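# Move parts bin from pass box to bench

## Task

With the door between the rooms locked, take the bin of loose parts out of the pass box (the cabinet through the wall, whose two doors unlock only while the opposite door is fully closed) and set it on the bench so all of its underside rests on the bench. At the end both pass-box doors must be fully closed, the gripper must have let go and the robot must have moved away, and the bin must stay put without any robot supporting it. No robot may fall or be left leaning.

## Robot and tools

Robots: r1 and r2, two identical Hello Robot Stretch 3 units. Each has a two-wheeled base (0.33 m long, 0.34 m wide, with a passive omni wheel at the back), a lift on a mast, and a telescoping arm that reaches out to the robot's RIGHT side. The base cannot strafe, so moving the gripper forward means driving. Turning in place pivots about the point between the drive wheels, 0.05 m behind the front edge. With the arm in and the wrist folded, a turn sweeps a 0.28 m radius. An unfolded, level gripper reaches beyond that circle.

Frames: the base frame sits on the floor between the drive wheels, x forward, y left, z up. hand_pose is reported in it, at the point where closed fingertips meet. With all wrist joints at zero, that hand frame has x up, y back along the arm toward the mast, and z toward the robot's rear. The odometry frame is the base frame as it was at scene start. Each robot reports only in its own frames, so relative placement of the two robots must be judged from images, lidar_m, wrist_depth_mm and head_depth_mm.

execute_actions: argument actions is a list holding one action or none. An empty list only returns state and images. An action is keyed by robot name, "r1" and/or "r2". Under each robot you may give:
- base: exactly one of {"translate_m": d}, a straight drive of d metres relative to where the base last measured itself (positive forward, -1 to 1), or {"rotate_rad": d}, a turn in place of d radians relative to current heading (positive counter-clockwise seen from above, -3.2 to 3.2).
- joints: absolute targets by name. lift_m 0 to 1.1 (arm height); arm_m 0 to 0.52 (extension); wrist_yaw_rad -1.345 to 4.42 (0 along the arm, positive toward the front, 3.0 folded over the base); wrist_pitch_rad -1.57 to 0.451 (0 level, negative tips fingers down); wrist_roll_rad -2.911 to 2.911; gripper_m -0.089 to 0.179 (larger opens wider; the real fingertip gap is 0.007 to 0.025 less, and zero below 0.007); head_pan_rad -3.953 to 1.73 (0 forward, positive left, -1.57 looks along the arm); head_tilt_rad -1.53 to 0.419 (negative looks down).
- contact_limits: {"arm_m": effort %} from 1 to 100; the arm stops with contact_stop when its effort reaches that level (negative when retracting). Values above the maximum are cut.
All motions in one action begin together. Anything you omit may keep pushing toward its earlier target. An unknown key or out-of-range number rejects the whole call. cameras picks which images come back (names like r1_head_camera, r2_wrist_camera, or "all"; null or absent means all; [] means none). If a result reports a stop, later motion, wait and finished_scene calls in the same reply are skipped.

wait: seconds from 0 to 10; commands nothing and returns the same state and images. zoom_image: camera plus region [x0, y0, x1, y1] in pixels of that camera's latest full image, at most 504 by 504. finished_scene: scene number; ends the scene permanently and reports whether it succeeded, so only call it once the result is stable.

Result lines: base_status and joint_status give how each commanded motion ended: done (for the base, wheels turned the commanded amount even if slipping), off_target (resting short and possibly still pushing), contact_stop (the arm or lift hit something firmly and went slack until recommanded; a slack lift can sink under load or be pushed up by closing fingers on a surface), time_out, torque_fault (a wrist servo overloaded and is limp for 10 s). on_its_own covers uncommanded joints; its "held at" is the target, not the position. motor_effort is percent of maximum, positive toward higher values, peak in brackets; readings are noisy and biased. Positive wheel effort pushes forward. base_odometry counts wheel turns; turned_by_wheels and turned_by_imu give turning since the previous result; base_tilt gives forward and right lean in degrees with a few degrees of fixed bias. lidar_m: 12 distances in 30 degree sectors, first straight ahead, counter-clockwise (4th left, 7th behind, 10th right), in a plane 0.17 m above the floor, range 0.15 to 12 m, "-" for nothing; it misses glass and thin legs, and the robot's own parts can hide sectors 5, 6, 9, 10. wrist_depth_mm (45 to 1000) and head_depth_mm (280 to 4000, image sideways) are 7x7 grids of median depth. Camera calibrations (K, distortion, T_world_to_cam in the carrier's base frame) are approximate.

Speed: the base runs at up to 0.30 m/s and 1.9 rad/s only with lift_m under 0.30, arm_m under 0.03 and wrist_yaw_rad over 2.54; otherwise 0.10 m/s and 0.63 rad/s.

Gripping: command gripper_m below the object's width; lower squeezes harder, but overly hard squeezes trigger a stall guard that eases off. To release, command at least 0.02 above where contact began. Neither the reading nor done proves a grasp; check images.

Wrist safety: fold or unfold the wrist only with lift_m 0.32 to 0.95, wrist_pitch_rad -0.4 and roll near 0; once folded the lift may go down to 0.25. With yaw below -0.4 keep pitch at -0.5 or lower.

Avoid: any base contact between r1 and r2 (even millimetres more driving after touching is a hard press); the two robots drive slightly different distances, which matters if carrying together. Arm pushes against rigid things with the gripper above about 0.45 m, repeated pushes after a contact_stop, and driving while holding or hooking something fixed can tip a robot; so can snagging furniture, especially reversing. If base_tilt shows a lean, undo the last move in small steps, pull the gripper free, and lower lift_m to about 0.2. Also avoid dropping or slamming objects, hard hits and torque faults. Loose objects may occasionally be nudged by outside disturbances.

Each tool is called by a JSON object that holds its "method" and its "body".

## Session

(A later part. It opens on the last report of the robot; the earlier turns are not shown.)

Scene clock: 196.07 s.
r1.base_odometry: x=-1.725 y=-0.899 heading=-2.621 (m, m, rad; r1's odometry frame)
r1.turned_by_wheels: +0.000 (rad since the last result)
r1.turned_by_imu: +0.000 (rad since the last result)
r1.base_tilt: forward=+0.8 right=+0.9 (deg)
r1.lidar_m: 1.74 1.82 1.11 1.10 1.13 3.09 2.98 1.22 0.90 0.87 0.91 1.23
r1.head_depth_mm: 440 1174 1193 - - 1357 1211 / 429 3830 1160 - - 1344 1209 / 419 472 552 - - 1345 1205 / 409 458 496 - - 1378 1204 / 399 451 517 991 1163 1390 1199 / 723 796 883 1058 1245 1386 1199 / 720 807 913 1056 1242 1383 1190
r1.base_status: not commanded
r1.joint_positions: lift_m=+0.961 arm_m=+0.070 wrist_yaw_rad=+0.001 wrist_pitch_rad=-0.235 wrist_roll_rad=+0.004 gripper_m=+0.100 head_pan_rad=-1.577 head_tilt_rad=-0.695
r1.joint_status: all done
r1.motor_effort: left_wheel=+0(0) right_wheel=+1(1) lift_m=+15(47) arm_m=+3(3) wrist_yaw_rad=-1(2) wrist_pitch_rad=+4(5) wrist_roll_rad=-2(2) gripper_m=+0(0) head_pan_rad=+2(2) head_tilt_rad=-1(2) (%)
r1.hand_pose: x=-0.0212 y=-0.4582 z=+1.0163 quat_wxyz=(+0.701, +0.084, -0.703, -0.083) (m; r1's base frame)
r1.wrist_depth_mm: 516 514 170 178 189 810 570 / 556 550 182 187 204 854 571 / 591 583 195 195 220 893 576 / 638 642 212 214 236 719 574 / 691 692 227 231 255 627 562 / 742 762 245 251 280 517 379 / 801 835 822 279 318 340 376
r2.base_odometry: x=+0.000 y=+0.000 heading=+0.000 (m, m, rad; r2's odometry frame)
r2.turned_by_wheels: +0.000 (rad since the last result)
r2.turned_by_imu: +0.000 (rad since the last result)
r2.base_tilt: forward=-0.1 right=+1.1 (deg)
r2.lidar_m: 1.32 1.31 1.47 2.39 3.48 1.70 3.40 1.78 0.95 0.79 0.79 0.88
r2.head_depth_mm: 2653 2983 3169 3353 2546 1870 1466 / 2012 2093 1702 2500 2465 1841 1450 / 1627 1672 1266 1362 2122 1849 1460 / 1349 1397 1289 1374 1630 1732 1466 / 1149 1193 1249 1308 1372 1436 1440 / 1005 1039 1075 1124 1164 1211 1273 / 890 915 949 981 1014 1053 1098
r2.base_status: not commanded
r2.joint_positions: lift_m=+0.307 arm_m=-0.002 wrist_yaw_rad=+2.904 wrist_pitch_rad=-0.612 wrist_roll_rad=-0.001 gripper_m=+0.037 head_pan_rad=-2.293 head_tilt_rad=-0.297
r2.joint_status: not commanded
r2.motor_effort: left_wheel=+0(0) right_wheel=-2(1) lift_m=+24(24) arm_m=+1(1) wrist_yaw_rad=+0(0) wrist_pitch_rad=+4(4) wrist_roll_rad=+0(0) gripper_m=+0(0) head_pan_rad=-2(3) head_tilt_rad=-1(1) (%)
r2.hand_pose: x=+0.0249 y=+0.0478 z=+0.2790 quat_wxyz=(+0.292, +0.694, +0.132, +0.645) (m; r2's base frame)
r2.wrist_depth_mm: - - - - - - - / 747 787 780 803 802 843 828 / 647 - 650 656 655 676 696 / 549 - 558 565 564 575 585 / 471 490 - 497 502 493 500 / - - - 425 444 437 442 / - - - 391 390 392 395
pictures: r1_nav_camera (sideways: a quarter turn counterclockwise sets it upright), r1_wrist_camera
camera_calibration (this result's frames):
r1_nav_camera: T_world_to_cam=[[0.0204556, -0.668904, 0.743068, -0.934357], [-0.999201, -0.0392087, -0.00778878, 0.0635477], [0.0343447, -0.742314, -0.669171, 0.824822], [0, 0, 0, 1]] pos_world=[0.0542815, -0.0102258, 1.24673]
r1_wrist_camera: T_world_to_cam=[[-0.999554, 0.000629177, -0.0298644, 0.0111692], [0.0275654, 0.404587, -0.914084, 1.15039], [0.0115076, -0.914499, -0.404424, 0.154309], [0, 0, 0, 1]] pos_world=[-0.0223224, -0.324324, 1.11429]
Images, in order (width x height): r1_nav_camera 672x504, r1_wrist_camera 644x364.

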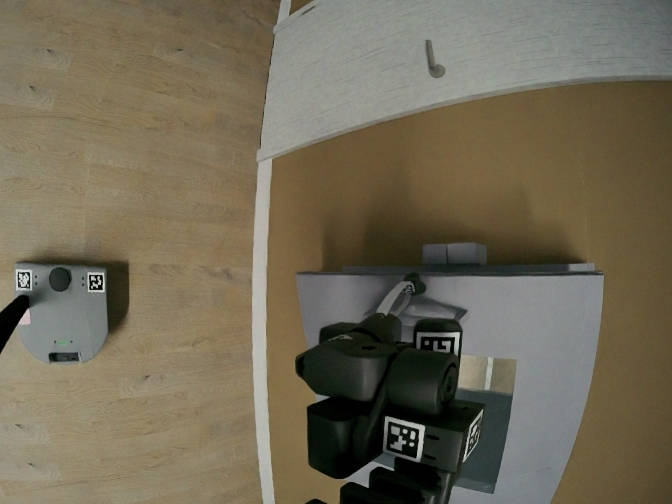

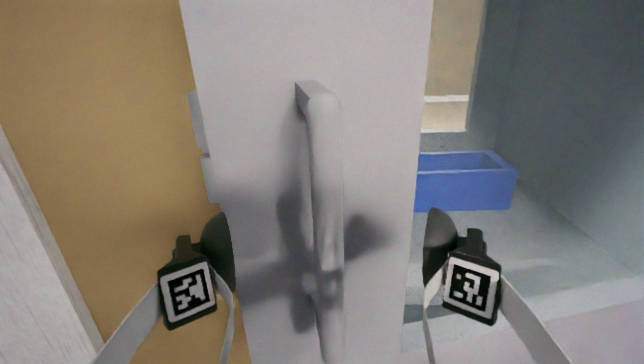

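{"method": "execute_actions", "body": {"actions": [{"r1":{"joints":{"arm_m":0.0}}}], "cameras": []}}

{"method": "execute_actions", "body": {"actions": [{"r1":{"base":{"rotate_rad":0.5}}}], "cameras": []}}

{"method": "execute_actions", "body": {"actions": [{"r1":{"base":{"translate_m":0.5}}}], "cameras": []}}

{"method": "execute_actions", "body": {"actions": [{"r1":{"base":{"rotate_rad":-0.5}}}], "cameras": []}}

{"method": "execute_actions", "body": {"actions": [{"r1":{"base":{"translate_m":-0.44}}}], "cameras": ["r1_wrist_camera","r1_nav_camera"]}}

Scene clock: 207.47 s.
r1.base_odometry: x=-1.725 y=-0.899 heading=-2.621 (m, m, rad; r1's odometry frame)
r1.turned_by_wheels: +0.000 (rad since the last result)
r1.turned_by_imu: +0.000 (rad since the last result)
r1.base_tilt: forward=+0.8 right=+0.9 (deg)
r1.lidar_m: 1.74 1.82 1.11 1.10 1.12 3.08 2.99 1.22 0.90 0.87 0.91 1.24
r1.head_depth_mm: 440 1172 1070 953 - - - / 429 3831 1072 925 - - - / 419 472 558 922 - - - / 409 458 503 571 - - - / 399 450 517 614 1187 1395 1200 / 723 796 882 1056 1250 1388 1196 / 721 806 911 1052 1245 1392 1190
r1.base_status: not commanded
r1.joint_positions: lift_m=+0.961 arm_m=+0.003 wrist_yaw_rad=+0.001 wrist_pitch_rad=-0.235 wrist_roll_rad=+0.004 gripper_m=+0.100 head_pan_rad=-1.577 head_tilt_rad=-0.695
r1.joint_status: all done
joint sent to its limit — the command would take r1.arm_m past its lower limit, so that joint was sent only as far as its limit.
r1.motor_effort: left_wheel=+0(0) right_wheel=+1(1) lift_m=+14(15) arm_m=-4(5) wrist_yaw_rad=-1(0) wrist_pitch_rad=+4(4) wrist_roll_rad=-2(2) gripper_m=+0(0) head_pan_rad=+1(2) head_tilt_rad=-1(2) (%)
r1.hand_pose: x=-0.0212 y=-0.3914 z=+1.0163 quat_wxyz=(+0.701, +0.083, -0.703, -0.083) (m; r1's base frame)
r1.wrist_depth_mm: 585 578 235 240 - 860 570 / 624 614 252 251 - 876 578 / 650 652 397 267 990 875 576 / 708 718 704 290 730 754 570 / 745 764 745 312 574 622 554 / 818 843 835 346 381 418 447 / 894 926 942 380 412 460 904
r2.base_odometry: x=+0.000 y=+0.000 heading=+0.000 (m, m, rad; r2's odometry frame)
r2.turned_by_wheels: +0.000 (rad since the last result)
r2.turned_by_imu: -0.001 (rad since the last result)
r2.base_tilt: forward=-0.1 right=+1.1 (deg)
r2.lidar_m: 1.32 1.31 1.47 2.38 3.47 1.71 3.41 1.78 0.95 0.79 0.79 0.89
r2.head_depth_mm: 2687 2977 3179 3412 2536 1847 1453 / 1999 2106 1716 2484 2488 1863 1455 / 1628 1669 1265 1362 2086 1862 1469 / 1352 1393 1284 1377 1632 1725 1465 / 1145 1191 1256 1308 1377 1444 1427 / 1000 1045 1080 1120 1160 1216 1272 / 893 917 952 986 1021 1060 1103
r2.base_status: not commanded
r2.joint_positions: lift_m=+0.307 arm_m=-0.002 wrist_yaw_rad=+2.904 wrist_pitch_rad=-0.612 wrist_roll_rad=-0.001 gripper_m=+0.037 head_pan_rad=-2.293 head_tilt_rad=-0.297
r2.joint_status: not commanded
r2.motor_effort: left_wheel=+0(0) right_wheel=-2(0) lift_m=+24(24) arm_m=+1(0) wrist_yaw_rad=+0(0) wrist_pitch_rad=+4(3) wrist_roll_rad=+0(0) gripper_m=+0(0) head_pan_rad=-3(2) head_tilt_rad=-1(1) (%)
r2.hand_pose: x=+0.0249 y=+0.0478 z=+0.2790 quat_wxyz=(+0.292, +0.694, +0.132, +0.645) (m; r2's base frame)
r2.wrist_depth_mm: - - - - - - - / 740 800 775 803 798 825 825 / 638 - 639 662 655 677 687 / 538 - 571 566 571 567 573 / 483 492 - 493 497 499 497 / - - - 426 440 443 439 / - - - 391 392 401 399
pictures: none
No camera images: the call's "cameras" was empty. Leave "cameras" out to get every camera's image.

Scene clock: 209.20 s.
r1.base_odometry: x=-1.725 y=-0.899 heading=-2.121 (m, m, rad; r1's odometry frame)
r1.turned_by_wheels: +0.500 (rad since the last result)
r1.turned_by_imu: +0.505 (rad since the last result)
r1.base_tilt: forward=+0.8 right=+0.9 (deg)
r1.lidar_m: 1.81 1.11 1.10 1.13 3.11 2.98 1.26 0.91 0.87 0.91 1.20 1.75
r1.head_depth_mm: 716 780 631 714 - - - / 749 829 923 1022 - - - / 782 872 977 1068 - - - / 823 918 1036 1146 - - - / 854 960 1098 1239 1506 1397 1197 / 891 1008 1159 1363 1584 1404 1201 / 947 1069 1250 1491 1653 1397 1194
r1.base_status: done
r1.joint_positions: lift_m=+0.961 arm_m=+0.003 wrist_yaw_rad=+0.001 wrist_pitch_rad=-0.235 wrist_roll_rad=+0.004 gripper_m=+0.100 head_pan_rad=-1.577 head_tilt_rad=-0.695
r1.joint_status: not commanded
r1.motor_effort: left_wheel=-2(7) right_wheel=+3(6) lift_m=+15(15) arm_m=-4(4) wrist_yaw_rad=+0(1) wrist_pitch_rad=+4(4) wrist_roll_rad=-2(2) gripper_m=+0(0) head_pan_rad=+2(2) head_tilt_rad=-1(2) (%)
r1.hand_pose: x=-0.0212 y=-0.3914 z=+1.0163 quat_wxyz=(+0.701, +0.083, -0.703, -0.083) (m; r1's base frame)
r1.wrist_depth_mm: - 937 780 685 587 528 313 / - - 845 723 630 529 218 / - - 911 801 673 376 217 / - - - 847 720 405 230 / - - - 916 803 449 243 / - - - - 865 301 260 / - - - - 943 787 280
r2.base_odometry: x=+0.000 y=+0.000 heading=+0.000 (m, m, rad; r2's odometry frame)
r2.turned_by_wheels: +0.000 (rad since the last result)
r2.turned_by_imu: +0.000 (rad since the last result)
r2.base_tilt: forward=-0.2 right=+1.1 (deg)
r2.lidar_m: 1.32 1.31 1.47 2.39 3.49 1.71 3.40 1.78 0.95 0.79 0.79 0.89
r2.head_depth_mm: 2663 2932 3185 3372 2545 1855 1451 / 2008 2135 1718 2490 2478 1883 1462 / 1614 1679 1266 1360 2112 1868 1465 / 1344 1393 1283 1384 1628 1714 1468 / 1147 1203 1250 1311 1376 1438 1431 / 1004 1039 1073 1124 1167 1224 1281 / 888 917 952 984 1016 1055 1101
r2.base_status: not commanded
r2.joint_positions: lift_m=+0.307 arm_m=-0.002 wrist_yaw_rad=+2.904 wrist_pitch_rad=-0.612 wrist_roll_rad=-0.001 gripper_m=+0.037 head_pan_rad=-2.293 head_tilt_rad=-0.297
r2.joint_status: not commanded
r2.motor_effort: left_wheel=+0(0) right_wheel=-2(1) lift_m=+24(24) arm_m=+1(1) wrist_yaw_rad=+0(0) wrist_pitch_rad=+3(3) wrist_roll_rad=+0(1) gripper_m=+0(0) head_pan_rad=-2(2) head_tilt_rad=-1(1) (%)
r2.hand_pose: x=+0.0249 y=+0.0478 z=+0.2790 quat_wxyz=(+0.292, +0.694, +0.132, +0.645) (m; r2's base frame)
r2.wrist_depth_mm: - - - - - - - / 752 792 790 801 828 827 829 / 646 - 660 659 664 673 687 / 559 - 562 565 568 573 587 / 479 494 - 493 487 503 506 / - - - 430 433 442 446 / - - - 389 394 392 401
pictures: none
No camera images: the call's "cameras" was empty. Leave "cameras" out to get every camera's image.

Scene clock: 215.13 s.
r1.base_odometry: x=-1.987 y=-1.325 heading=-2.121 (m, m, rad; r1's odometry frame)
r1.turned_by_wheels: +0.000 (rad since the last result)
r1.turned_by_imu: +0.000 (rad since the last result)
r1.base_tilt: forward=+0.8 right=+0.9 (deg)
r1.lidar_m: 1.36 1.86 0.84 1.13 1.16 3.42 1.61 1.16 1.10 1.14 1.37 1.31
r1.head_depth_mm: 908 999 1115 1235 - - - / 953 1046 1173 1299 - - - / 997 1101 1245 1365 - - - / 1045 1170 1320 1457 - - - / 1102 1234 1409 1603 1692 1399 1202 / 1163 1313 1512 1781 1675 1393 1194 / 1233 1421 1664 1911 1675 1391 1191
r1.base_status: done
r1.joint_positions: lift_m=+0.961 arm_m=+0.003 wrist_yaw_rad=+0.001 wrist_pitch_rad=-0.235 wrist_roll_rad=+0.004 gripper_m=+0.100 head_pan_rad=-1.577 head_tilt_rad=-0.695
r1.joint_status: not commanded
r1.motor_effort: left_wheel=-2(5) right_wheel=+3(6) lift_m=+14(14) arm_m=-4(4) wrist_yaw_rad=-2(0) wrist_pitch_rad=+5(4) wrist_roll_rad=-2(2) gripper_m=+0(0) head_pan_rad=+2(2) head_tilt_rad=-1(2) (%)
r1.hand_pose: x=-0.0212 y=-0.3914 z=+1.0163 quat_wxyz=(+0.701, +0.083, -0.703, -0.083) (m; r1's base frame)
r1.wrist_depth_mm: - - - 942 811 721 653 / - - - 975 860 764 700 / - - - - 912 803 725 / - - - - 973 859 758 / - - - - - 902 808 / - - - - - 939 862 / - - - - - - 905
r2.base_odometry: x=+0.000 y=+0.000 heading=+0.000 (m, m, rad; r2's odometry frame)
r2.turned_by_wheels: +0.000 (rad since the last result)
r2.turned_by_imu: -0.002 (rad since the last result)
r2.base_tilt: forward=-0.3 right=+1.0 (deg)
r2.lidar_m: 1.31 1.31 1.47 2.40 3.49 1.71 3.39 1.78 0.95 0.79 0.79 0.88
r2.head_depth_mm: 2683 2995 3185 3375 2521 1845 1447 / 2005 2106 1697 2489 2449 1865 1452 / 1629 1672 1262 1354 2127 1864 1456 / 1349 1389 1298 1385 1614 1724 1465 / 1148 1202 1249 1303 1368 1444 1428 / 1002 1038 1078 1118 1171 1218 1275 / 891 922 956 981 1013 1051 1096
r2.base_status: not commanded
r2.joint_positions: lift_m=+0.307 arm_m=-0.002 wrist_yaw_rad=+2.904 wrist_pitch_rad=-0.612 wrist_roll_rad=-0.001 gripper_m=+0.037 head_pan_rad=-2.293 head_tilt_rad=-0.297
r2.joint_status: not commanded
r2.motor_effort: left_wheel=+0(0) right_wheel=-1(1) lift_m=+24(24) arm_m=+1(1) wrist_yaw_rad=+0(0) wrist_pitch_rad=+3(3) wrist_roll_rad=+1(1) gripper_m=+0(0) head_pan_rad=-2(2) head_tilt_rad=-1(2) (%)
r2.hand_pose: x=+0.0249 y=+0.0478 z=+0.2790 quat_wxyz=(+0.292, +0.694, +0.132, +0.645) (m; r2's base frame)
r2.wrist_depth_mm: - - - - - - - / 758 806 800 805 827 818 819 / 629 - 658 662 675 683 696 / 542 - 550 564 558 579 588 / 483 495 - 498 494 500 506 / - - - 425 438 441 446 / - - - 394 390 399 400
pictures: none
No camera images: the call's "cameras" was empty. Leave "cameras" out to get every camera's image.

Scene clock: 216.87 s.
r1.base_odometry: x=-1.987 y=-1.325 heading=-2.621 (m, m, rad; r1's odometry frame)
r1.turned_by_wheels: -0.500 (rad since the last result)
r1.turned_by_imu: -0.505 (rad since the last result)
r1.base_tilt: forward=+0.8 right=+0.9 (deg)
r1.lidar_m: 1.31 1.37 1.90 0.84 1.13 3.54 3.42 1.57 1.15 1.10 1.15 1.36
r1.head_depth_mm: 931 948 1009 1336 - - - / 947 1059 1193 1354 - - - / 945 1055 1200 1328 - - - / 940 1051 1197 1321 - - - / 937 1049 1186 1346 1556 1400 1201 / 912 1023 1167 1340 1548 1397 1197 / 918 1013 1167 1345 1544 1393 1194
r1.base_status: done
r1.joint_positions: lift_m=+0.961 arm_m=+0.003 wrist_yaw_rad=+0.001 wrist_pitch_rad=-0.235 wrist_roll_rad=+0.004 gripper_m=+0.100 head_pan_rad=-1.577 head_tilt_rad=-0.695
r1.joint_status: not commanded
r1.motor_effort: left_wheel=+4(8) right_wheel=-2(6) lift_m=+14(14) arm_m=-4(4) wrist_yaw_rad=-2(0) wrist_pitch_rad=+5(5) wrist_roll_rad=-2(2) gripper_m=+0(0) head_pan_rad=+2(3) head_tilt_rad=-3(1) (%)
r1.hand_pose: x=-0.0212 y=-0.3914 z=+1.0163 quat_wxyz=(+0.701, +0.083, -0.703, -0.083) (m; r1's base frame)
r1.wrist_depth_mm: 799 787 788 801 795 636 457 / 841 853 849 867 852 645 490 / 905 900 895 942 905 759 509 / 964 985 961 989 966 772 570 / - - - - - - 635 / - - - - - - - / - - - - - - -
r2.base_odometry: x=+0.000 y=+0.000 heading=+0.000 (m, m, rad; r2's odometry frame)
r2.turned_by_wheels: +0.000 (rad since the last result)
r2.turned_by_imu: +0.000 (rad since the last result)
r2.base_tilt: forward=-0.2 right=+1.0 (deg)
r2.lidar_m: 1.31 1.31 1.47 2.39 3.48 1.70 3.38 1.79 0.95 0.79 0.79 0.88
r2.head_depth_mm: 2684 3025 3088 3332 2522 1829 1450 / 2022 2101 1691 2467 2431 1866 1456 / 1617 1685 1265 1353 2095 1864 1460 / 1348 1394 1290 1372 1638 1725 1470 / 1152 1192 1246 1314 1379 1436 1424 / 1005 1040 1074 1121 1164 1229 1277 / 892 918 944 976 1017 1053 1096
r2.base_status: not commanded
r2.joint_positions: lift_m=+0.307 arm_m=-0.002 wrist_yaw_rad=+2.904 wrist_pitch_rad=-0.612 wrist_roll_rad=-0.001 gripper_m=+0.037 head_pan_rad=-2.293 head_tilt_rad=-0.297
r2.joint_status: not commanded
r2.motor_effort: left_wheel=+0(0) right_wheel=-1(1) lift_m=+24(24) arm_m=+1(1) wrist_yaw_rad=+0(0) wrist_pitch_rad=+3(3) wrist_roll_rad=+0(1) gripper_m=+0(0) head_pan_rad=-2(2) head_tilt_rad=-1(1) (%)
r2.hand_pose: x=+0.0249 y=+0.0478 z=+0.2790 quat_wxyz=(+0.292, +0.694, +0.132, +0.645) (m; r2's base frame)
r2.wrist_depth_mm: - - - - - - - / 744 783 796 802 819 816 848 / 635 - 655 666 666 684 685 / 542 - 560 564 559 568 586 / 479 490 - 496 500 498 513 / - - - 428 435 444 445 / - - - 386 394 395 398
pictures: none
No camera images: the call's "cameras" was empty. Leave "cameras" out to get every camera's image.

Scene clock: 222.27 s.
r1.base_odometry: x=-1.605 y=-1.107 heading=-2.621 (m, m, rad; r1's odometry frame)
r1.turned_by_wheels: +0.000 (rad since the last result)
r1.turned_by_imu: -0.001 (rad since the last result)
r1.base_tilt: forward=+0.8 right=+0.9 (deg)
r1.lidar_m: 1.75 1.83 0.87 1.06 3.32 3.07 2.98 1.55 1.15 1.11 1.16 1.58
r1.head_depth_mm: 667 1334 1185 981 - - - / 652 - 1171 957 - - - / 634 1432 1140 903 - - - / 620 686 784 871 - - - / 630 708 865 1303 1567 1399 1195 / 931 1043 1180 1363 1562 1393 1193 / 930 1040 1181 1353 1565 1395 1191
r1.base_status: done
r1.joint_positions: lift_m=+0.961 arm_m=+0.003 wrist_yaw_rad=+0.001 wrist_pitch_rad=-0.235 wrist_roll_rad=+0.004 gripper_m=+0.100 head_pan_rad=-1.577 head_tilt_rad=-0.695
r1.joint_status: not commanded
r1.motor_effort: left_wheel=+4(5) right_wheel=-1(6) lift_m=+15(15) arm_m=-4(4) wrist_yaw_rad=-2(2) wrist_pitch_rad=+5(5) wrist_roll_rad=-2(2) gripper_m=+0(0) head_pan_rad=+1(2) head_tilt_rad=-2(2) (%)
r1.hand_pose: x=-0.0212 y=-0.3914 z=+1.0163 quat_wxyz=(+0.701, +0.083, -0.703, -0.083) (m; r1's base frame)
r1.wrist_depth_mm: 788 803 797 458 - 858 551 / 840 860 843 491 - 859 596 / 922 895 926 519 976 869 660 / 978 978 994 570 836 659 935 / - - - 622 654 708 - / - - - - - - - / - - - - - - -
r2.base_odometry: x=+0.000 y=+0.000 heading=+0.000 (m, m, rad; r2's odometry frame)
r2.turned_by_wheels: +0.000 (rad since the last result)
r2.turned_by_imu: -0.001 (rad since the last result)
r2.base_tilt: forward=-0.2 right=+1.1 (deg)
r2.lidar_m: 1.32 1.31 1.47 2.40 3.49 1.70 3.39 1.78 0.95 0.79 0.79 0.88
r2.head_depth_mm: 2684 2959 3176 3318 2552 1848 1462 / 2009 2100 1717 2492 2473 1854 1466 / 1621 1672 1264 1359 2105 1854 1461 / 1340 1396 1288 1383 1633 1715 1475 / 1147 1201 1248 1306 1373 1448 1429 / 1009 1038 1084 1120 1168 1225 1272 / 886 919 947 979 1018 1056 1089
r2.base_status: not commanded
r2.joint_positions: lift_m=+0.307 arm_m=-0.002 wrist_yaw_rad=+2.904 wrist_pitch_rad=-0.612 wrist_roll_rad=-0.001 gripper_m=+0.037 head_pan_rad=-2.293 head_tilt_rad=-0.297
r2.joint_status: not commanded
r2.motor_effort: left_wheel=+0(0) right_wheel=-1(1) lift_m=+24(24) arm_m=-1(0) wrist_yaw_rad=+0(0) wrist_pitch_rad=+3(3) wrist_roll_rad=+1(0) gripper_m=+0(0) head_pan_rad=-2(2) head_tilt_rad=-1(1) (%)
r2.hand_pose: x=+0.0249 y=+0.0478 z=+0.2790 quat_wxyz=(+0.292, +0.694, +0.132, +0.645) (m; r2's base frame)
r2.wrist_depth_mm: - - - - - - - / 748 798 794 822 809 816 866 / 621 - 668 657 673 687 680 / 551 - 558 571 576 572 575 / 479 501 - 496 502 495 499 / - - - 430 440 435 446 / - - - 389 389 396 400
pictures: r1_nav_camera (sideways: a quarter turn counterclockwise sets it upright), r1_wrist_camera
camera_calibration (this result's frames):
r1_nav_camera: T_world_to_cam=[[0.0205266, -0.668902, 0.743068, -0.934357], [-0.999197, -0.0393147, -0.00778879, 0.0635477], [0.0344234, -0.742311, -0.669171, 0.824822], [0, 0, 0, 1]] pos_world=[0.0542826, -0.0102207, 1.24673]
r1_wrist_camera: T_world_to_cam=[[-0.999554, 0.000834752, -0.0298643, 0.0111574], [0.0276486, 0.404582, -0.914084, 1.12334], [0.0113195, -0.914501, -0.404424, 0.215431], [0, 0, 0, 1]] pos_world=[-0.022345, -0.257482, 1.11429]
Images, in order (width x height): r1_nav_camera 672x504, r1_wrist_camera 644x364.

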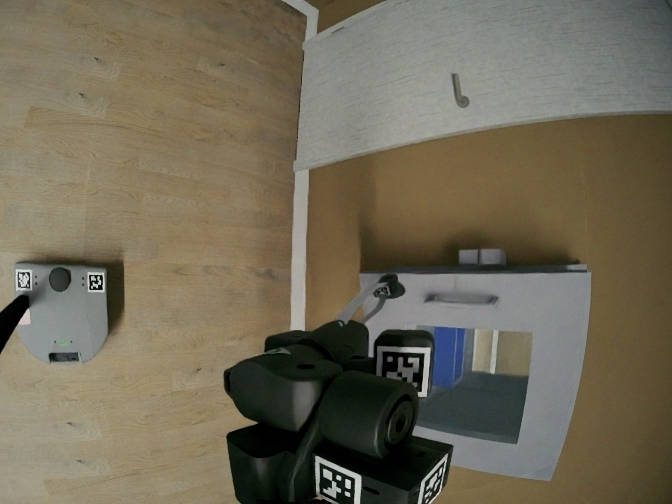

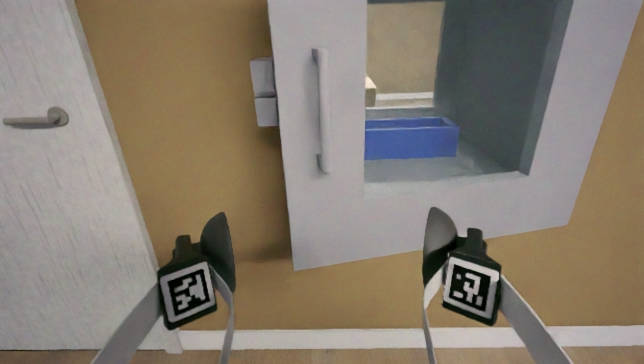

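{"method": "execute_actions", "body": {"actions": [{"r1":{"joints":{"arm_m":0.3},"contact_limits":{"arm_m":15}}}], "cameras": ["r1_wrist_camera"]}}

Scene clock: 227.63 s.
r1.base_odometry: x=-1.605 y=-1.107 heading=-2.621 (m, m, rad; r1's odometry frame)
r1.turned_by_wheels: +0.000 (rad since the last result)
r1.turned_by_imu: +0.000 (rad since the last result)
r1.base_tilt: forward=+0.8 right=+0.9 (deg)
r1.lidar_m: 1.75 1.82 0.87 1.06 3.31 3.06 2.98 1.55 1.15 1.11 1.16 1.58
r1.head_depth_mm: 666 1261 - 1414 1591 1416 1216 / 650 - 1115 977 1588 1417 1211 / 635 - - 943 1581 1413 1207 / 619 674 - 916 1569 1406 1203 / 629 705 966 1334 1568 1402 1196 / 933 1041 1181 1368 1565 1391 1196 / 931 1040 1179 1355 1562 1395 1194
r1.base_status: not commanded
r1.joint_positions: lift_m=+0.961 arm_m=+0.300 wrist_yaw_rad=+0.000 wrist_pitch_rad=-0.235 wrist_roll_rad=+0.004 gripper_m=+0.100 head_pan_rad=-1.577 head_tilt_rad=-0.695
r1.joint_status: all done
r1.motor_effort: left_wheel=+3(3) right_wheel=-1(1) lift_m=+14(15) arm_m=+3(4) wrist_yaw_rad=-1(1) wrist_pitch_rad=+4(4) wrist_roll_rad=-2(2) gripper_m=+0(0) head_pan_rad=+1(2) head_tilt_rad=-3(1) (%)
r1.contact_limits: arm_m 15 (drawing in: default 25, maximum 41; extending or still: default 33, maximum 55)
r1.hand_pose: x=-0.0214 y=-0.6883 z=+1.0163 quat_wxyz=(+0.701, +0.083, -0.703, -0.083) (m; r1's base frame)
r1.wrist_depth_mm: 528 524 177 186 199 805 568 / 566 560 190 196 214 869 569 / 602 600 204 205 229 885 572 / 652 648 220 224 671 728 578 / 688 696 238 242 265 625 559 / 757 766 257 263 292 514 380 / 820 856 821 292 336 355 397
r2.base_odometry: x=+0.000 y=+0.000 heading=+0.000 (m, m, rad; r2's odometry frame)
r2.turned_by_wheels: +0.000 (rad since the last result)
r2.turned_by_imu: -0.001 (rad since the last result)
r2.base_tilt: forward=-0.1 right=+1.1 (deg)
r2.lidar_m: 1.31 1.31 1.47 2.39 3.48 1.71 3.41 1.79 0.95 0.79 0.79 0.88
r2.head_depth_mm: 2678 2958 3168 3385 2562 1850 1468 / 1989 2120 1705 2475 2461 1864 1462 / 1631 1674 1263 1369 2116 1866 1464 / 1349 1394 1282 1388 1634 1707 1484 / 1143 1197 1246 1305 1363 1435 1430 / 1005 1038 1074 1122 1167 1219 1264 / 887 919 946 986 1017 1061 1088
r2.base_status: not commanded
r2.joint_positions: lift_m=+0.307 arm_m=-0.002 wrist_yaw_rad=+2.904 wrist_pitch_rad=-0.612 wrist_roll_rad=-0.001 gripper_m=+0.037 head_pan_rad=-2.293 head_tilt_rad=-0.297
r2.joint_status: not commanded
r2.motor_effort: left_wheel=+0(0) right_wheel=-1(1) lift_m=+24(24) arm_m=+1(0) wrist_yaw_rad=+0(0) wrist_pitch_rad=+3(4) wrist_roll_rad=+1(0) gripper_m=+0(0) head_pan_rad=-2(2) head_tilt_rad=-1(1) (%)
r2.hand_pose: x=+0.0249 y=+0.0478 z=+0.2790 quat_wxyz=(+0.292, +0.694, +0.132, +0.645) (m; r2's base frame)
r2.wrist_depth_mm: - - - - - - - / 751 802 774 790 813 811 867 / 630 - 659 665 656 670 665 / 547 - 561 551 579 581 581 / 472 490 - 487 507 494 505 / - - - 424 439 442 445 / - - - 390 396 396 399
pictures: r1_wrist_camera
camera_calibration (this result's frames):
r1_wrist_camera: T_world_to_cam=[[-0.999553, 0.00149891, -0.0298643, 0.0117005], [0.0279173, 0.404563, -0.914084, 1.24344], [0.0107119, -0.914509, -0.404424, -0.0560488], [0, 0, 0, 1]] pos_world=[-0.0224178, -0.554324, 1.11429]
Images, in order (width x height): r1_wrist_camera 644x364.

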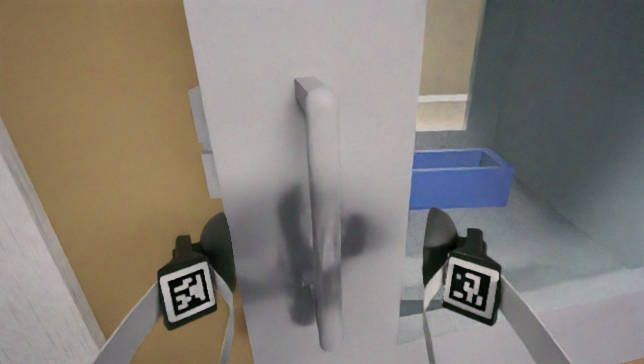

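{"method": "execute_actions", "body": {"actions": [{"r1":{"joints":{"arm_m":0.31,"gripper_m":-0.03,"wrist_yaw_rad":-0.1},"contact_limits":{"arm_m":15}}}], "cameras": ["r1_wrist_camera"]}}

{"method": "execute_actions", "body": {"actions": [{"r1":{"base":{"translate_m":-0.02},"joints":{"arm_m":0.17,"wrist_yaw_rad":-0.3},"contact_limits":{"arm_m":25}}}], "cameras": ["r1_wrist_camera","r1_nav_camera"]}}

Scene clock: 235.53 s.
r1.base_odometry: x=-1.605 y=-1.107 heading=-2.621 (m, m, rad; r1's odometry frame)
r1.turned_by_wheels: +0.000 (rad since the last result)
r1.turned_by_imu: +0.000 (rad since the last result)
r1.base_tilt: forward=+0.8 right=+0.9 (deg)
r1.lidar_m: 1.75 1.83 0.87 1.06 3.32 3.09 2.98 1.55 1.15 1.11 1.16 1.58
r1.head_depth_mm: 665 1257 - 1406 1593 1420 1212 / 650 - 1143 979 1588 1417 1205 / 634 - - 943 1581 1411 1207 / 618 670 - 909 1585 1411 1204 / 628 713 914 1333 1572 1405 1203 / 928 1039 1177 1356 1566 1398 1198 / 929 1037 1176 1360 1562 1394 1194
r1.base_status: not commanded
r1.joint_positions: lift_m=+0.961 arm_m=+0.310 wrist_yaw_rad=-0.014 wrist_pitch_rad=-0.240 wrist_roll_rad=+0.000 gripper_m=-0.029 head_pan_rad=-1.577 head_tilt_rad=-0.695
r1.joint_status: wrist_yaw_rad off_target (ended at -0.014, target -0.100); the others done
r1.on_its_own: wrist_yaw_rad is held at -0.029, not at your -0.100, by its stall guard, which is not easing now; wrist_yaw_rad is at rest, and its effort (-14) is outside its rest range (-12 to +12)
r1.motor_effort: left_wheel=+8(19) right_wheel=-8(23) lift_m=+14(15) arm_m=+3(4) wrist_yaw_rad=-14(54) wrist_pitch_rad=+6(6) wrist_roll_rad=+0(2) gripper_m=-18(96) head_pan_rad=+1(1) head_tilt_rad=-3(1) (%)
r1.contact_limits: arm_m 15 (drawing in: default 25, maximum 41; extending or still: default 33, maximum 55)
r1.hand_pose: x=-0.0250 y=-0.6978 z=+1.0150 quat_wxyz=(+0.702, +0.080, -0.702, -0.090) (m; r1's base frame)
r1.wrist_depth_mm: 515 513 168 177 190 806 560 / 548 549 178 187 204 861 560 / 576 582 192 197 220 849 565 / 636 632 207 209 663 716 570 / 683 692 228 226 576 614 555 / 732 761 744 - 498 494 380 / 817 849 278 277 324 344 387
r2.base_odometry: x=+0.000 y=+0.000 heading=+0.000 (m, m, rad; r2's odometry frame)
r2.turned_by_wheels: +0.000 (rad since the last result)
r2.turned_by_imu: -0.001 (rad since the last result)
r2.base_tilt: forward=-0.2 right=+1.0 (deg)
r2.lidar_m: 1.31 1.31 1.47 2.39 3.49 1.70 3.40 1.78 0.95 0.79 0.79 0.88
r2.head_depth_mm: 2701 2980 3169 3367 2547 1869 1453 / 2011 2101 1700 2493 2456 1874 1466 / 1624 1686 1258 1367 2128 1867 1463 / 1348 1383 1292 1387 1627 1730 1477 / 1154 1193 1251 1313 1352 1455 1438 / 1004 1041 1078 1119 1165 1217 1281 / 892 919 951 981 1020 1052 1100
r2.base_status: not commanded
r2.joint_positions: lift_m=+0.307 arm_m=-0.002 wrist_yaw_rad=+2.904 wrist_pitch_rad=-0.612 wrist_roll_rad=-0.001 gripper_m=+0.037 head_pan_rad=-2.293 head_tilt_rad=-0.297
r2.joint_status: not commanded
r2.motor_effort: left_wheel=+0(0) right_wheel=-1(1) lift_m=+24(24) arm_m=+1(0) wrist_yaw_rad=+0(0) wrist_pitch_rad=+3(3) wrist_roll_rad=+1(1) gripper_m=+0(0) head_pan_rad=-2(2) head_tilt_rad=-1(1) (%)
r2.hand_pose: x=+0.0249 y=+0.0478 z=+0.2790 quat_wxyz=(+0.292, +0.694, +0.132, +0.645) (m; r2's base frame)
r2.wrist_depth_mm: - - - - - - - / 746 776 783 806 809 824 853 / 633 - 664 664 686 677 688 / 545 - 554 557 559 564 583 / 480 489 - 484 494 501 502 / - - - 427 433 447 446 / - - - 386 388 395 394
pictures: r1_wrist_camera
camera_calibration (this result's frames):
r1_wrist_camera: T_world_to_cam=[[-0.999545, 0.0155167, -0.0258707, 0.0137966], [0.0299549, 0.408929, -0.912074, 1.2473], [-0.00357307, -0.912434, -0.409208, -0.0592874], [0, 0, 0, 1]] pos_world=[-0.0237841, -0.564367, 1.11372]
Images, in order (width x height): r1_wrist_camera 644x364.

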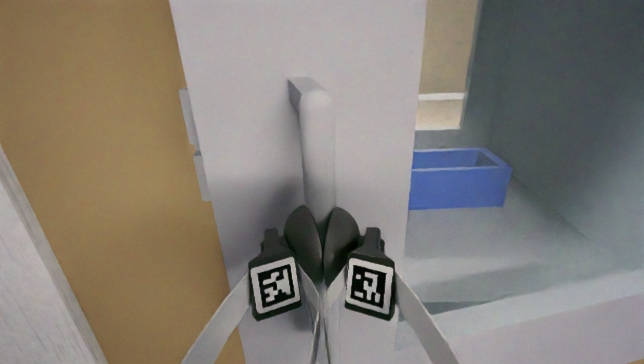

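Scene clock: 237.93 s.
r1.base_odometry: x=-1.588 y=-1.097 heading=-2.620 (m, m, rad; r1's odometry frame)
r1.turned_by_wheels: +0.001 (rad since the last result)
r1.turned_by_imu: +0.002 (rad since the last result)
r1.base_tilt: forward=+0.9 right=+0.9 (deg)
r1.lidar_m: 1.77 1.85 0.88 1.15 3.30 3.05 2.97 1.55 1.15 1.11 1.16 1.58
r1.head_depth_mm: 563 1288 - 942 1590 1417 1208 / 525 1432 - - 1591 1416 1208 / 493 550 - - 1586 1411 1206 / 468 525 591 - 1579 1402 1200 / 759 850 1004 1365 1574 1402 1197 / 928 1009 1182 1357 1560 1401 1201 / 929 1038 1178 1356 1562 1394 1195
r1.base_status: done
r1.joint_positions: lift_m=+0.961 arm_m=+0.170 wrist_yaw_rad=-0.264 wrist_pitch_rad=-0.242 wrist_roll_rad=-0.002 gripper_m=-0.029 head_pan_rad=-1.577 head_tilt_rad=-0.695
r1.joint_status: wrist_yaw_rad off_target (ended at -0.264, target -0.300); the others done
r1.on_its_own: wrist_yaw_rad is at rest, and its effort (-35) is outside its rest range (-12 to +12)
r1.motor_effort: left_wheel=+11(39) right_wheel=-13(46) lift_m=+14(14) arm_m=-1(4) wrist_yaw_rad=-35(100) wrist_pitch_rad=+7(7) wrist_roll_rad=+1(1) gripper_m=-18(27) head_pan_rad=+1(3) head_tilt_rad=-2(1) (%)
r1.contact_limits: arm_m 25 (drawing in: default 25, maximum 41; extending or still: default 33, maximum 55)
r1.hand_pose: x=-0.0849 y=-0.5496 z=+1.0146 quat_wxyz=(+0.685, -0.007, -0.706, -0.177) (m; r1's base frame)
r1.wrist_depth_mm: 558 137 160 199 783 485 813 / 589 148 165 209 813 537 876 / 623 159 175 209 843 592 969 / 657 441 187 223 772 658 - / 712 744 196 228 647 - - / 760 819 199 - 478 - - / 843 861 233 269 - - -
r2.base_odometry: x=+0.000 y=+0.000 heading=+0.000 (m, m, rad; r2's odometry frame)
r2.turned_by_wheels: +0.000 (rad since the last result)
r2.turned_by_imu: -0.001 (rad since the last result)
r2.base_tilt: forward=-0.1 right=+1.1 (deg)
r2.lidar_m: 1.32 1.31 1.47 2.39 3.48 1.71 3.40 1.78 0.95 0.79 0.79 0.88
r2.head_depth_mm: 2685 2997 3059 3318 2548 1865 1451 / 2023 2117 1707 2485 2457 1870 1454 / 1625 1673 1266 1360 2089 1866 1475 / 1342 1382 1296 1383 1635 1712 1471 / 1156 1197 1249 1306 1374 1444 1425 / 1004 1037 1078 1121 1172 1220 1287 / 891 917 953 981 1016 1056 1099
r2.base_status: not commanded
r2.joint_positions: lift_m=+0.307 arm_m=-0.002 wrist_yaw_rad=+2.904 wrist_pitch_rad=-0.612 wrist_roll_rad=-0.001 gripper_m=+0.037 head_pan_rad=-2.293 head_tilt_rad=-0.297
r2.joint_status: not commanded
r2.motor_effort: left_wheel=+0(0) right_wheel=+0(1) lift_m=+24(24) arm_m=+1(0) wrist_yaw_rad=+0(0) wrist_pitch_rad=+3(3) wrist_roll_rad=+0(0) gripper_m=+0(0) head_pan_rad=-2(2) head_tilt_rad=-1(1) (%)
r2.hand_pose: x=+0.0249 y=+0.0478 z=+0.2790 quat_wxyz=(+0.292, +0.694, +0.132, +0.645) (m; r2's base frame)
r2.wrist_depth_mm: - - - - - - - / 731 814 794 809 815 846 844 / 631 - 658 657 676 662 677 / 540 - 554 568 566 570 583 / 484 482 - 489 501 502 506 / - - - 419 443 446 453 / - - - 397 389 396 398
pictures: r1_nav_camera (sideways: a quarter turn counterclockwise sets it upright), r1_wrist_camera
camera_calibration (this result's frames):
r1_nav_camera: T_world_to_cam=[[0.0205471, -0.668901, 0.743068, -0.934358], [-0.999195, -0.0393453, -0.00778878, 0.0635477], [0.0344462, -0.74231, -0.669171, 0.824822], [0, 0, 0, 1]] pos_world=[0.0542829, -0.0102192, 1.24673]
r1_wrist_camera: T_world_to_cam=[[-0.964864, 0.261628, -0.0242578, 0.088171], [0.12892, 0.390951, -0.911338, 1.18584], [-0.228948, -0.882445, -0.410944, 0.0746439], [0, 0, 0, 1]] pos_world=[-0.0507169, -0.420806, 1.11352]
Images, in order (width x height): r1_nav_camera 672x504, r1_wrist_camera 644x364.

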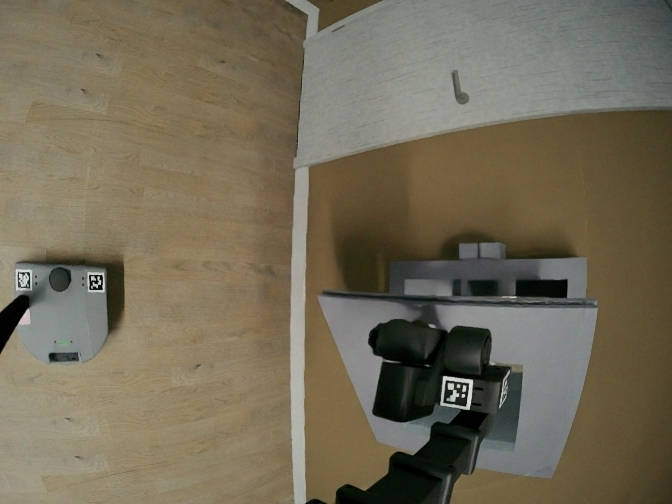

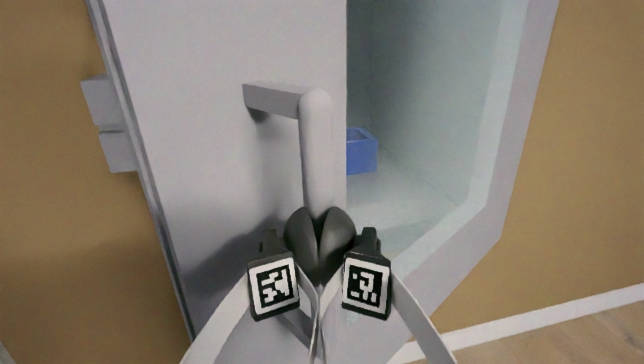

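{"method": "execute_actions", "body": {"actions": [{"r1":{"base":{"translate_m":-0.15},"joints":{"arm_m":0.08,"wrist_yaw_rad":0.1},"contact_limits":{"arm_m":25}}}], "cameras": ["r1_wrist_camera","r1_nav_camera"]}}

Scene clock: 245.33 s.
r1.base_odometry: x=-1.458 y=-1.022 heading=-2.620 (m, m, rad; r1's odometry frame)
r1.turned_by_wheels: +0.000 (rad since the last result)
r1.turned_by_imu: -0.001 (rad since the last result)
r1.base_tilt: forward=+0.9 right=+0.9 (deg)
r1.lidar_m: 1.92 2.00 0.93 0.85 3.32 2.91 2.83 1.55 1.15 1.11 1.16 1.58
r1.head_depth_mm: 679 780 873 - - 1384 1214 / 650 1261 1248 - - 1376 1206 / 622 1454 1174 - - 1380 1205 / 595 2898 1182 - - 1374 1201 / 573 1344 1074 830 1571 1396 1199 / 551 606 676 785 1559 1392 1195 / 530 597 1129 1354 1552 1396 1194
r1.base_status: done
r1.joint_positions: lift_m=+0.961 arm_m=+0.080 wrist_yaw_rad=+0.099 wrist_pitch_rad=-0.238 wrist_roll_rad=-0.001 gripper_m=-0.029 head_pan_rad=-1.577 head_tilt_rad=-0.695
r1.joint_status: all done
r1.motor_effort: left_wheel=+2(16) right_wheel=+0(17) lift_m=+15(15) arm_m=-4(5) wrist_yaw_rad=+2(61) wrist_pitch_rad=+5(7) wrist_roll_rad=+1(1) gripper_m=-12(19) head_pan_rad=+3(2) head_tilt_rad=-2(1) (%)
r1.contact_limits: arm_m 25 (drawing in: default 25, maximum 41; extending or still: default 33, maximum 55)
r1.hand_pose: x=+0.0026 y=-0.4674 z=+1.0157 quat_wxyz=(+0.706, +0.119, -0.696, -0.049) (m; r1's base frame)
r1.wrist_depth_mm: 788 760 326 - - 714 433 / 860 838 345 - - 714 476 / 907 901 367 980 - 695 531 / 999 980 391 802 829 547 785 / - - 428 475 519 565 874 / - - 467 - 563 976 937 / - - - - - - 1000
r2.base_odometry: x=+0.000 y=+0.000 heading=+0.000 (m, m, rad; r2's odometry frame)
r2.turned_by_wheels: +0.000 (rad since the last result)
r2.turned_by_imu: -0.002 (rad since the last result)
r2.base_tilt: forward=-0.1 right=+1.1 (deg)
r2.lidar_m: 1.32 1.31 1.47 2.39 3.50 1.71 3.40 1.78 0.95 0.79 0.79 0.88
r2.head_depth_mm: 2673 2955 3135 3332 2558 1848 1457 / 1988 2109 1703 2475 2486 1852 1459 / 1608 1674 1266 1361 2089 1866 1468 / 1345 1400 1276 1381 1631 1733 1467 / 1152 1198 1251 1313 1363 1442 1436 / 1001 1038 1088 1115 1162 1222 1275 / 888 919 950 983 1020 1052 1097
r2.base_status: not commanded
r2.joint_positions: lift_m=+0.307 arm_m=-0.002 wrist_yaw_rad=+2.904 wrist_pitch_rad=-0.612 wrist_roll_rad=-0.001 gripper_m=+0.037 head_pan_rad=-2.293 head_tilt_rad=-0.297
r2.joint_status: not commanded
r2.motor_effort: left_wheel=+0(0) right_wheel=-1(1) lift_m=+24(24) arm_m=+1(1) wrist_yaw_rad=+0(0) wrist_pitch_rad=+3(3) wrist_roll_rad=+0(0) gripper_m=-1(0) head_pan_rad=-2(2) head_tilt_rad=-1(1) (%)
r2.hand_pose: x=+0.0249 y=+0.0478 z=+0.2790 quat_wxyz=(+0.292, +0.694, +0.132, +0.645) (m; r2's base frame)
r2.wrist_depth_mm: - - - - - - - / 729 776 792 807 784 813 828 / 634 - 647 663 664 680 685 / 539 - 562 563 557 588 588 / 476 498 - 500 499 509 509 / - - - 427 438 446 435 / - - - 393 384 393 395
pictures: r1_nav_camera (sideways: a quarter turn counterclockwise sets it upright), r1_wrist_camera
camera_calibration (this result's frames):
r1_nav_camera: T_world_to_cam=[[0.0206888, -0.668897, 0.743068, -0.934358], [-0.999187, -0.039557, -0.00778879, 0.0635476], [0.0346034, -0.742302, -0.669171, 0.824821], [0, 0, 0, 1]] pos_world=[0.0542851, -0.010209, 1.24673]
r1_wrist_camera: T_world_to_cam=[[-0.994863, -0.098207, -0.0245515, -0.0166967], [-0.0176394, 0.407003, -0.913256, 1.15331], [0.0996807, -0.908132, -0.406645, 0.150384], [0, 0, 0, 1]] pos_world=[-0.0112576, -0.334472, 1.11401]
Images, in order (width x height): r1_nav_camera 672x504, r1_wrist_camera 644x364.

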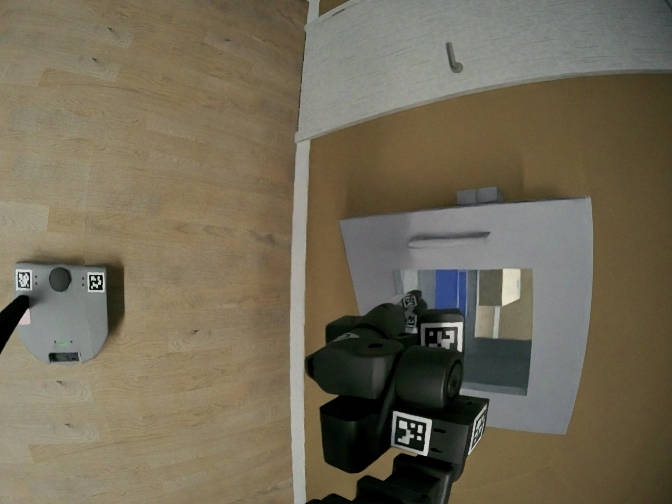

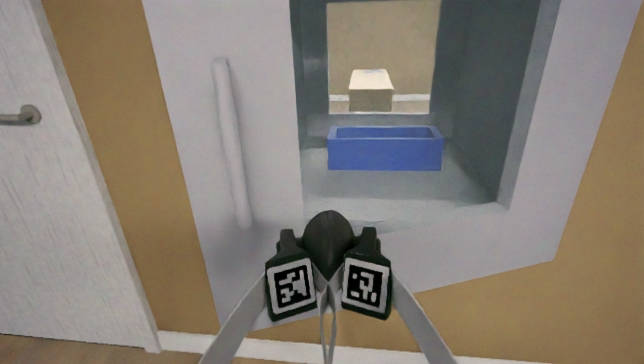

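{"method": "execute_actions", "body": {"actions": [{"r1":{"base":{"translate_m":0.46},"joints":{"arm_m":0.0,"wrist_pitch_rad":-0.5,"lift_m":0.95,"gripper_m":0.0,"head_pan_rad":-1.9}}}], "cameras": []}}

{"method": "execute_actions", "body": {"actions": [{"r1":{"joints":{"arm_m":0.42,"wrist_yaw_rad":-1.0},"contact_limits":{"arm_m":15}}}], "cameras": ["r1_wrist_camera","r1_nav_camera","r1_head_camera"]}}

Scene clock: 270.40 s.
r1.base_odometry: x=-1.856 y=-1.251 heading=-2.620 (m, m, rad; r1's odometry frame)
r1.turned_by_wheels: +0.000 (rad since the last result)
r1.turned_by_imu: +0.000 (rad since the last result)
r1.base_tilt: forward=+0.8 right=+0.9 (deg)
r1.lidar_m: 1.46 1.53 2.12 0.83 1.05 3.36 3.27 1.56 1.15 1.12 1.14 1.51
r1.head_depth_mm: 735 1151 1100 1662 - - 1164 / 661 1318 1199 1315 - - 1137 / 599 675 768 909 - - - / - 1303 1074 1367 - - - / 791 862 1024 1386 1551 - - / 934 1025 1174 1346 - - - / 909 1002 1127 1285 - 1390 1189
r1.base_status: done
r1.joint_positions: lift_m=+0.951 arm_m=+0.003 wrist_yaw_rad=+0.099 wrist_pitch_rad=-0.512 wrist_roll_rad=-0.001 gripper_m=+0.000 head_pan_rad=-1.893 head_tilt_rad=-0.695
r1.joint_status: all done
joint sent to its limit — the command would take r1.arm_m past its lower limit, so that joint was sent only as far as its limit.
r1.motor_effort: left_wheel=+2(7) right_wheel=+0(2) lift_m=+15(15) arm_m=-4(4) wrist_yaw_rad=+0(1) wrist_pitch_rad=+3(4) wrist_roll_rad=+1(1) gripper_m=-3(73) head_pan_rad=-2(15) head_tilt_rad=-2(2) (%)
r1.hand_pose: x=-0.0006 y=-0.3584 z=+0.9429 quat_wxyz=(+0.693, +0.213, -0.674, -0.145) (m; r1's base frame)
r1.wrist_depth_mm: 897 870 863 849 803 665 372 / - 981 964 931 912 703 405 / - - - - - 956 466 / - - - - - - - / - - - - - - - / - - - - - - - / - - - - - - -
r2.base_odometry: x=+0.000 y=+0.000 heading=+0.000 (m, m, rad; r2's odometry frame)
r2.turned_by_wheels: +0.000 (rad since the last result)
r2.turned_by_imu: -0.002 (rad since the last result)
r2.base_tilt: forward=+0.0 right=+1.1 (deg)
r2.lidar_m: 1.32 1.31 1.47 2.39 3.48 1.71 3.40 1.78 0.95 0.79 0.79 0.88
r2.head_depth_mm: 2715 2983 3147 3368 2562 1861 1458 / 1993 2125 1706 2508 2469 1854 1464 / 1608 1664 1264 1360 2118 1868 1455 / 1342 1396 1281 1391 1633 1718 1468 / 1149 1203 1246 1309 1373 1441 1431 / 1004 1041 1077 1130 1172 1218 1266 / 888 925 945 980 1017 1052 1103
r2.base_status: not commanded
r2.joint_positions: lift_m=+0.307 arm_m=-0.002 wrist_yaw_rad=+2.904 wrist_pitch_rad=-0.612 wrist_roll_rad=-0.001 gripper_m=+0.037 head_pan_rad=-2.293 head_tilt_rad=-0.297
r2.joint_status: not commanded
r2.motor_effort: left_wheel=+0(0) right_wheel=-1(1) lift_m=+24(24) arm_m=+1(2) wrist_yaw_rad=+0(0) wrist_pitch_rad=+4(3) wrist_roll_rad=+0(1) gripper_m=+1(0) head_pan_rad=-2(2) head_tilt_rad=-1(1) (%)
r2.hand_pose: x=+0.0249 y=+0.0478 z=+0.2790 quat_wxyz=(+0.292, +0.694, +0.132, +0.645) (m; r2's base frame)
r2.wrist_depth_mm: - - - - - - - / 737 803 786 814 827 817 849 / 636 - 646 650 664 689 688 / 533 - 563 556 571 582 583 / 471 493 - 496 500 484 505 / - - - 422 441 438 441 / - - - 388 387 396 400
pictures: none
No camera images: the call's "cameras" was empty. Leave "cameras" out to get every camera's image.

Scene clock: 274.67 s.
r1.base_odometry: x=-1.856 y=-1.251 heading=-2.620 (m, m, rad; r1's odometry frame)
r1.turned_by_wheels: +0.000 (rad since the last result)
r1.turned_by_imu: +0.000 (rad since the last result)
r1.base_tilt: forward=+0.8 right=+0.9 (deg)
r1.lidar_m: 1.46 1.53 2.12 0.83 1.05 3.38 3.26 1.56 1.15 1.12 1.13 1.51
r1.head_depth_mm: 734 1154 1102 1662 - - 1173 / 660 1317 1200 - - - 1213 / 599 675 738 - 1598 1416 1209 / - 1491 - 1504 1631 1400 1203 / 791 853 1146 1402 1594 1400 1194 / 933 - 1217 1335 1542 1389 1193 / 904 - 1166 1287 1478 1396 1186
r1.base_status: not commanded
r1.joint_positions: lift_m=+0.951 arm_m=+0.420 wrist_yaw_rad=-0.999 wrist_pitch_rad=-0.512 wrist_roll_rad=-0.001 gripper_m=+0.000 head_pan_rad=-1.893 head_tilt_rad=-0.695
r1.joint_status: all done
r1.motor_effort: left_wheel=+2(1) right_wheel=-1(2) lift_m=+15(14) arm_m=+3(4) wrist_yaw_rad=+0(3) wrist_pitch_rad=+4(4) wrist_roll_rad=+1(1) gripper_m=-3(2) head_pan_rad=-3(4) head_tilt_rad=-2(2) (%)
r1.contact_limits: arm_m 15 (drawing in: default 25, maximum 41; extending or still: default 33, maximum 55)
r1.hand_pose: x=-0.1994 y=-0.6791 z=+0.9429 quat_wxyz=(+0.515, -0.170, -0.686, -0.485) (m; r1's base frame)
r1.wrist_depth_mm: 206 278 862 789 171 - - / 219 290 712 773 176 - - / 399 320 606 660 221 - - / 451 370 500 - 268 - - / 475 536 493 - - - - / 510 645 876 - - - - / 534 691 - - - - -
r2.base_odometry: x=+0.000 y=+0.000 heading=+0.000 (m, m, rad; r2's odometry frame)
r2.turned_by_wheels: +0.000 (rad since the last result)
r2.turned_by_imu: -0.001 (rad since the last result)
r2.base_tilt: forward=+0.0 right=+1.1 (deg)
r2.lidar_m: 1.31 1.31 1.47 2.39 3.49 1.70 3.40 1.78 0.95 0.79 0.79 0.88
r2.head_depth_mm: 2722 2976 3190 3428 2516 1829 1451 / 2026 2118 1709 2460 2445 1859 1472 / 1610 1673 1268 1349 2111 1862 1456 / 1335 1392 1287 1386 1641 1722 1471 / 1148 1201 1246 1300 1366 1445 1433 / 1000 1036 1082 1124 1171 1210 1263 / 894 924 946 979 1013 1052 1100
r2.base_status: not commanded
r2.joint_positions: lift_m=+0.307 arm_m=-0.002 wrist_yaw_rad=+2.904 wrist_pitch_rad=-0.612 wrist_roll_rad=-0.001 gripper_m=+0.037 head_pan_rad=-2.293 head_tilt_rad=-0.297
r2.joint_status: not commanded
r2.motor_effort: left_wheel=+0(0) right_wheel=-1(1) lift_m=+24(24) arm_m=+0(1) wrist_yaw_rad=+0(0) wrist_pitch_rad=+3(3) wrist_roll_rad=+1(1) gripper_m=-1(0) head_pan_rad=-3(2) head_tilt_rad=-1(1) (%)
r2.hand_pose: x=+0.0249 y=+0.0478 z=+0.2790 quat_wxyz=(+0.292, +0.694, +0.132, +0.645) (m; r2's base frame)
r2.wrist_depth_mm: - - - - - - - / 741 783 798 801 814 852 848 / 638 - 660 660 657 691 677 / 533 - 553 559 568 577 582 / 478 492 - 486 494 500 497 / - - - 426 439 442 439 / - - - 386 393 395 402
pictures: r1_head_camera (sideways: a quarter turn clockwise sets it upright), r1_nav_camera (sideways: a quarter turn counterclockwise sets it upright), r1_wrist_camera
camera_calibration (this result's frames):
r1_head_camera: T_world_to_cam=[[0.183782, 0.590137, -0.786106, 1.04303], [0.944391, -0.327848, -0.0253311, 0.0289122], [-0.272672, -0.737736, -0.617572, 0.75984], [0, 0, 0, 1]] pos_world=[-0.0118068, -0.045488, 1.28992]
r1_nav_camera: T_world_to_cam=[[-0.188338, -0.642168, 0.743067, -0.933083], [-0.961951, 0.273112, -0.00778879, 0.0633205], [-0.197939, -0.716261, -0.669171, 0.826239], [0, 0, 0, 1]] pos_world=[0.0487216, -0.0246865, 1.24673]
r1_wrist_camera: T_world_to_cam=[[-0.534732, 0.844697, -0.0234087, 0.490742], [0.549638, 0.326638, -0.768899, 1.09182], [-0.641841, -0.424021, -0.638942, 0.348661], [0, 0, 0, 1]] pos_world=[-0.113906, -0.623319, 1.07376]
Images, in order (width x height): r1_head_camera 896x504, r1_nav_camera 672x504, r1_wrist_camera 644x364.

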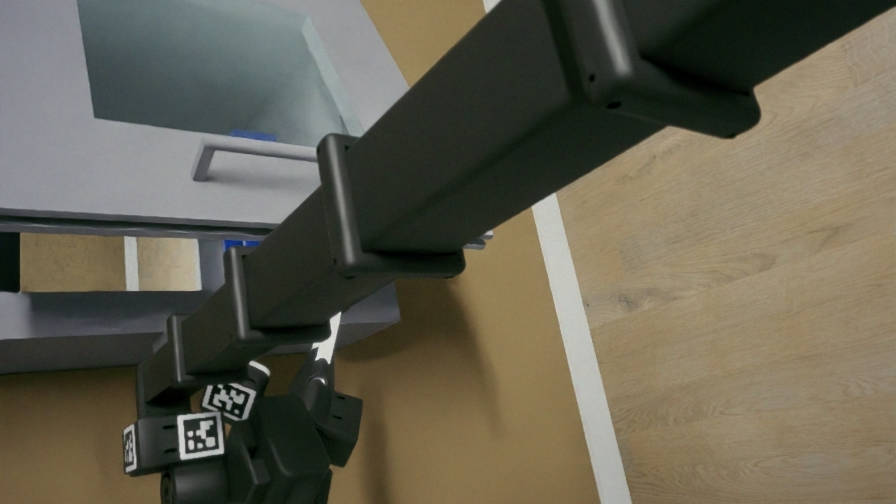

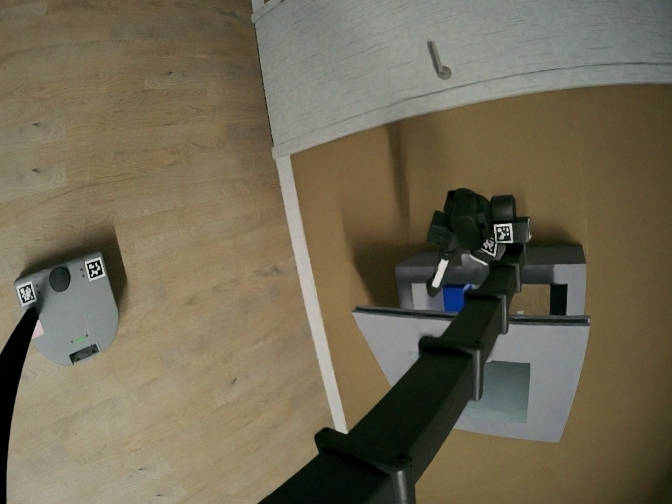

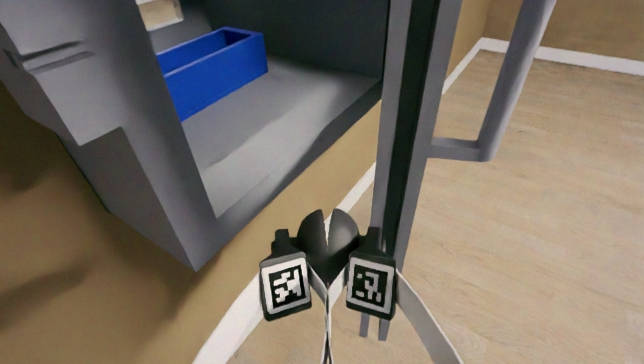

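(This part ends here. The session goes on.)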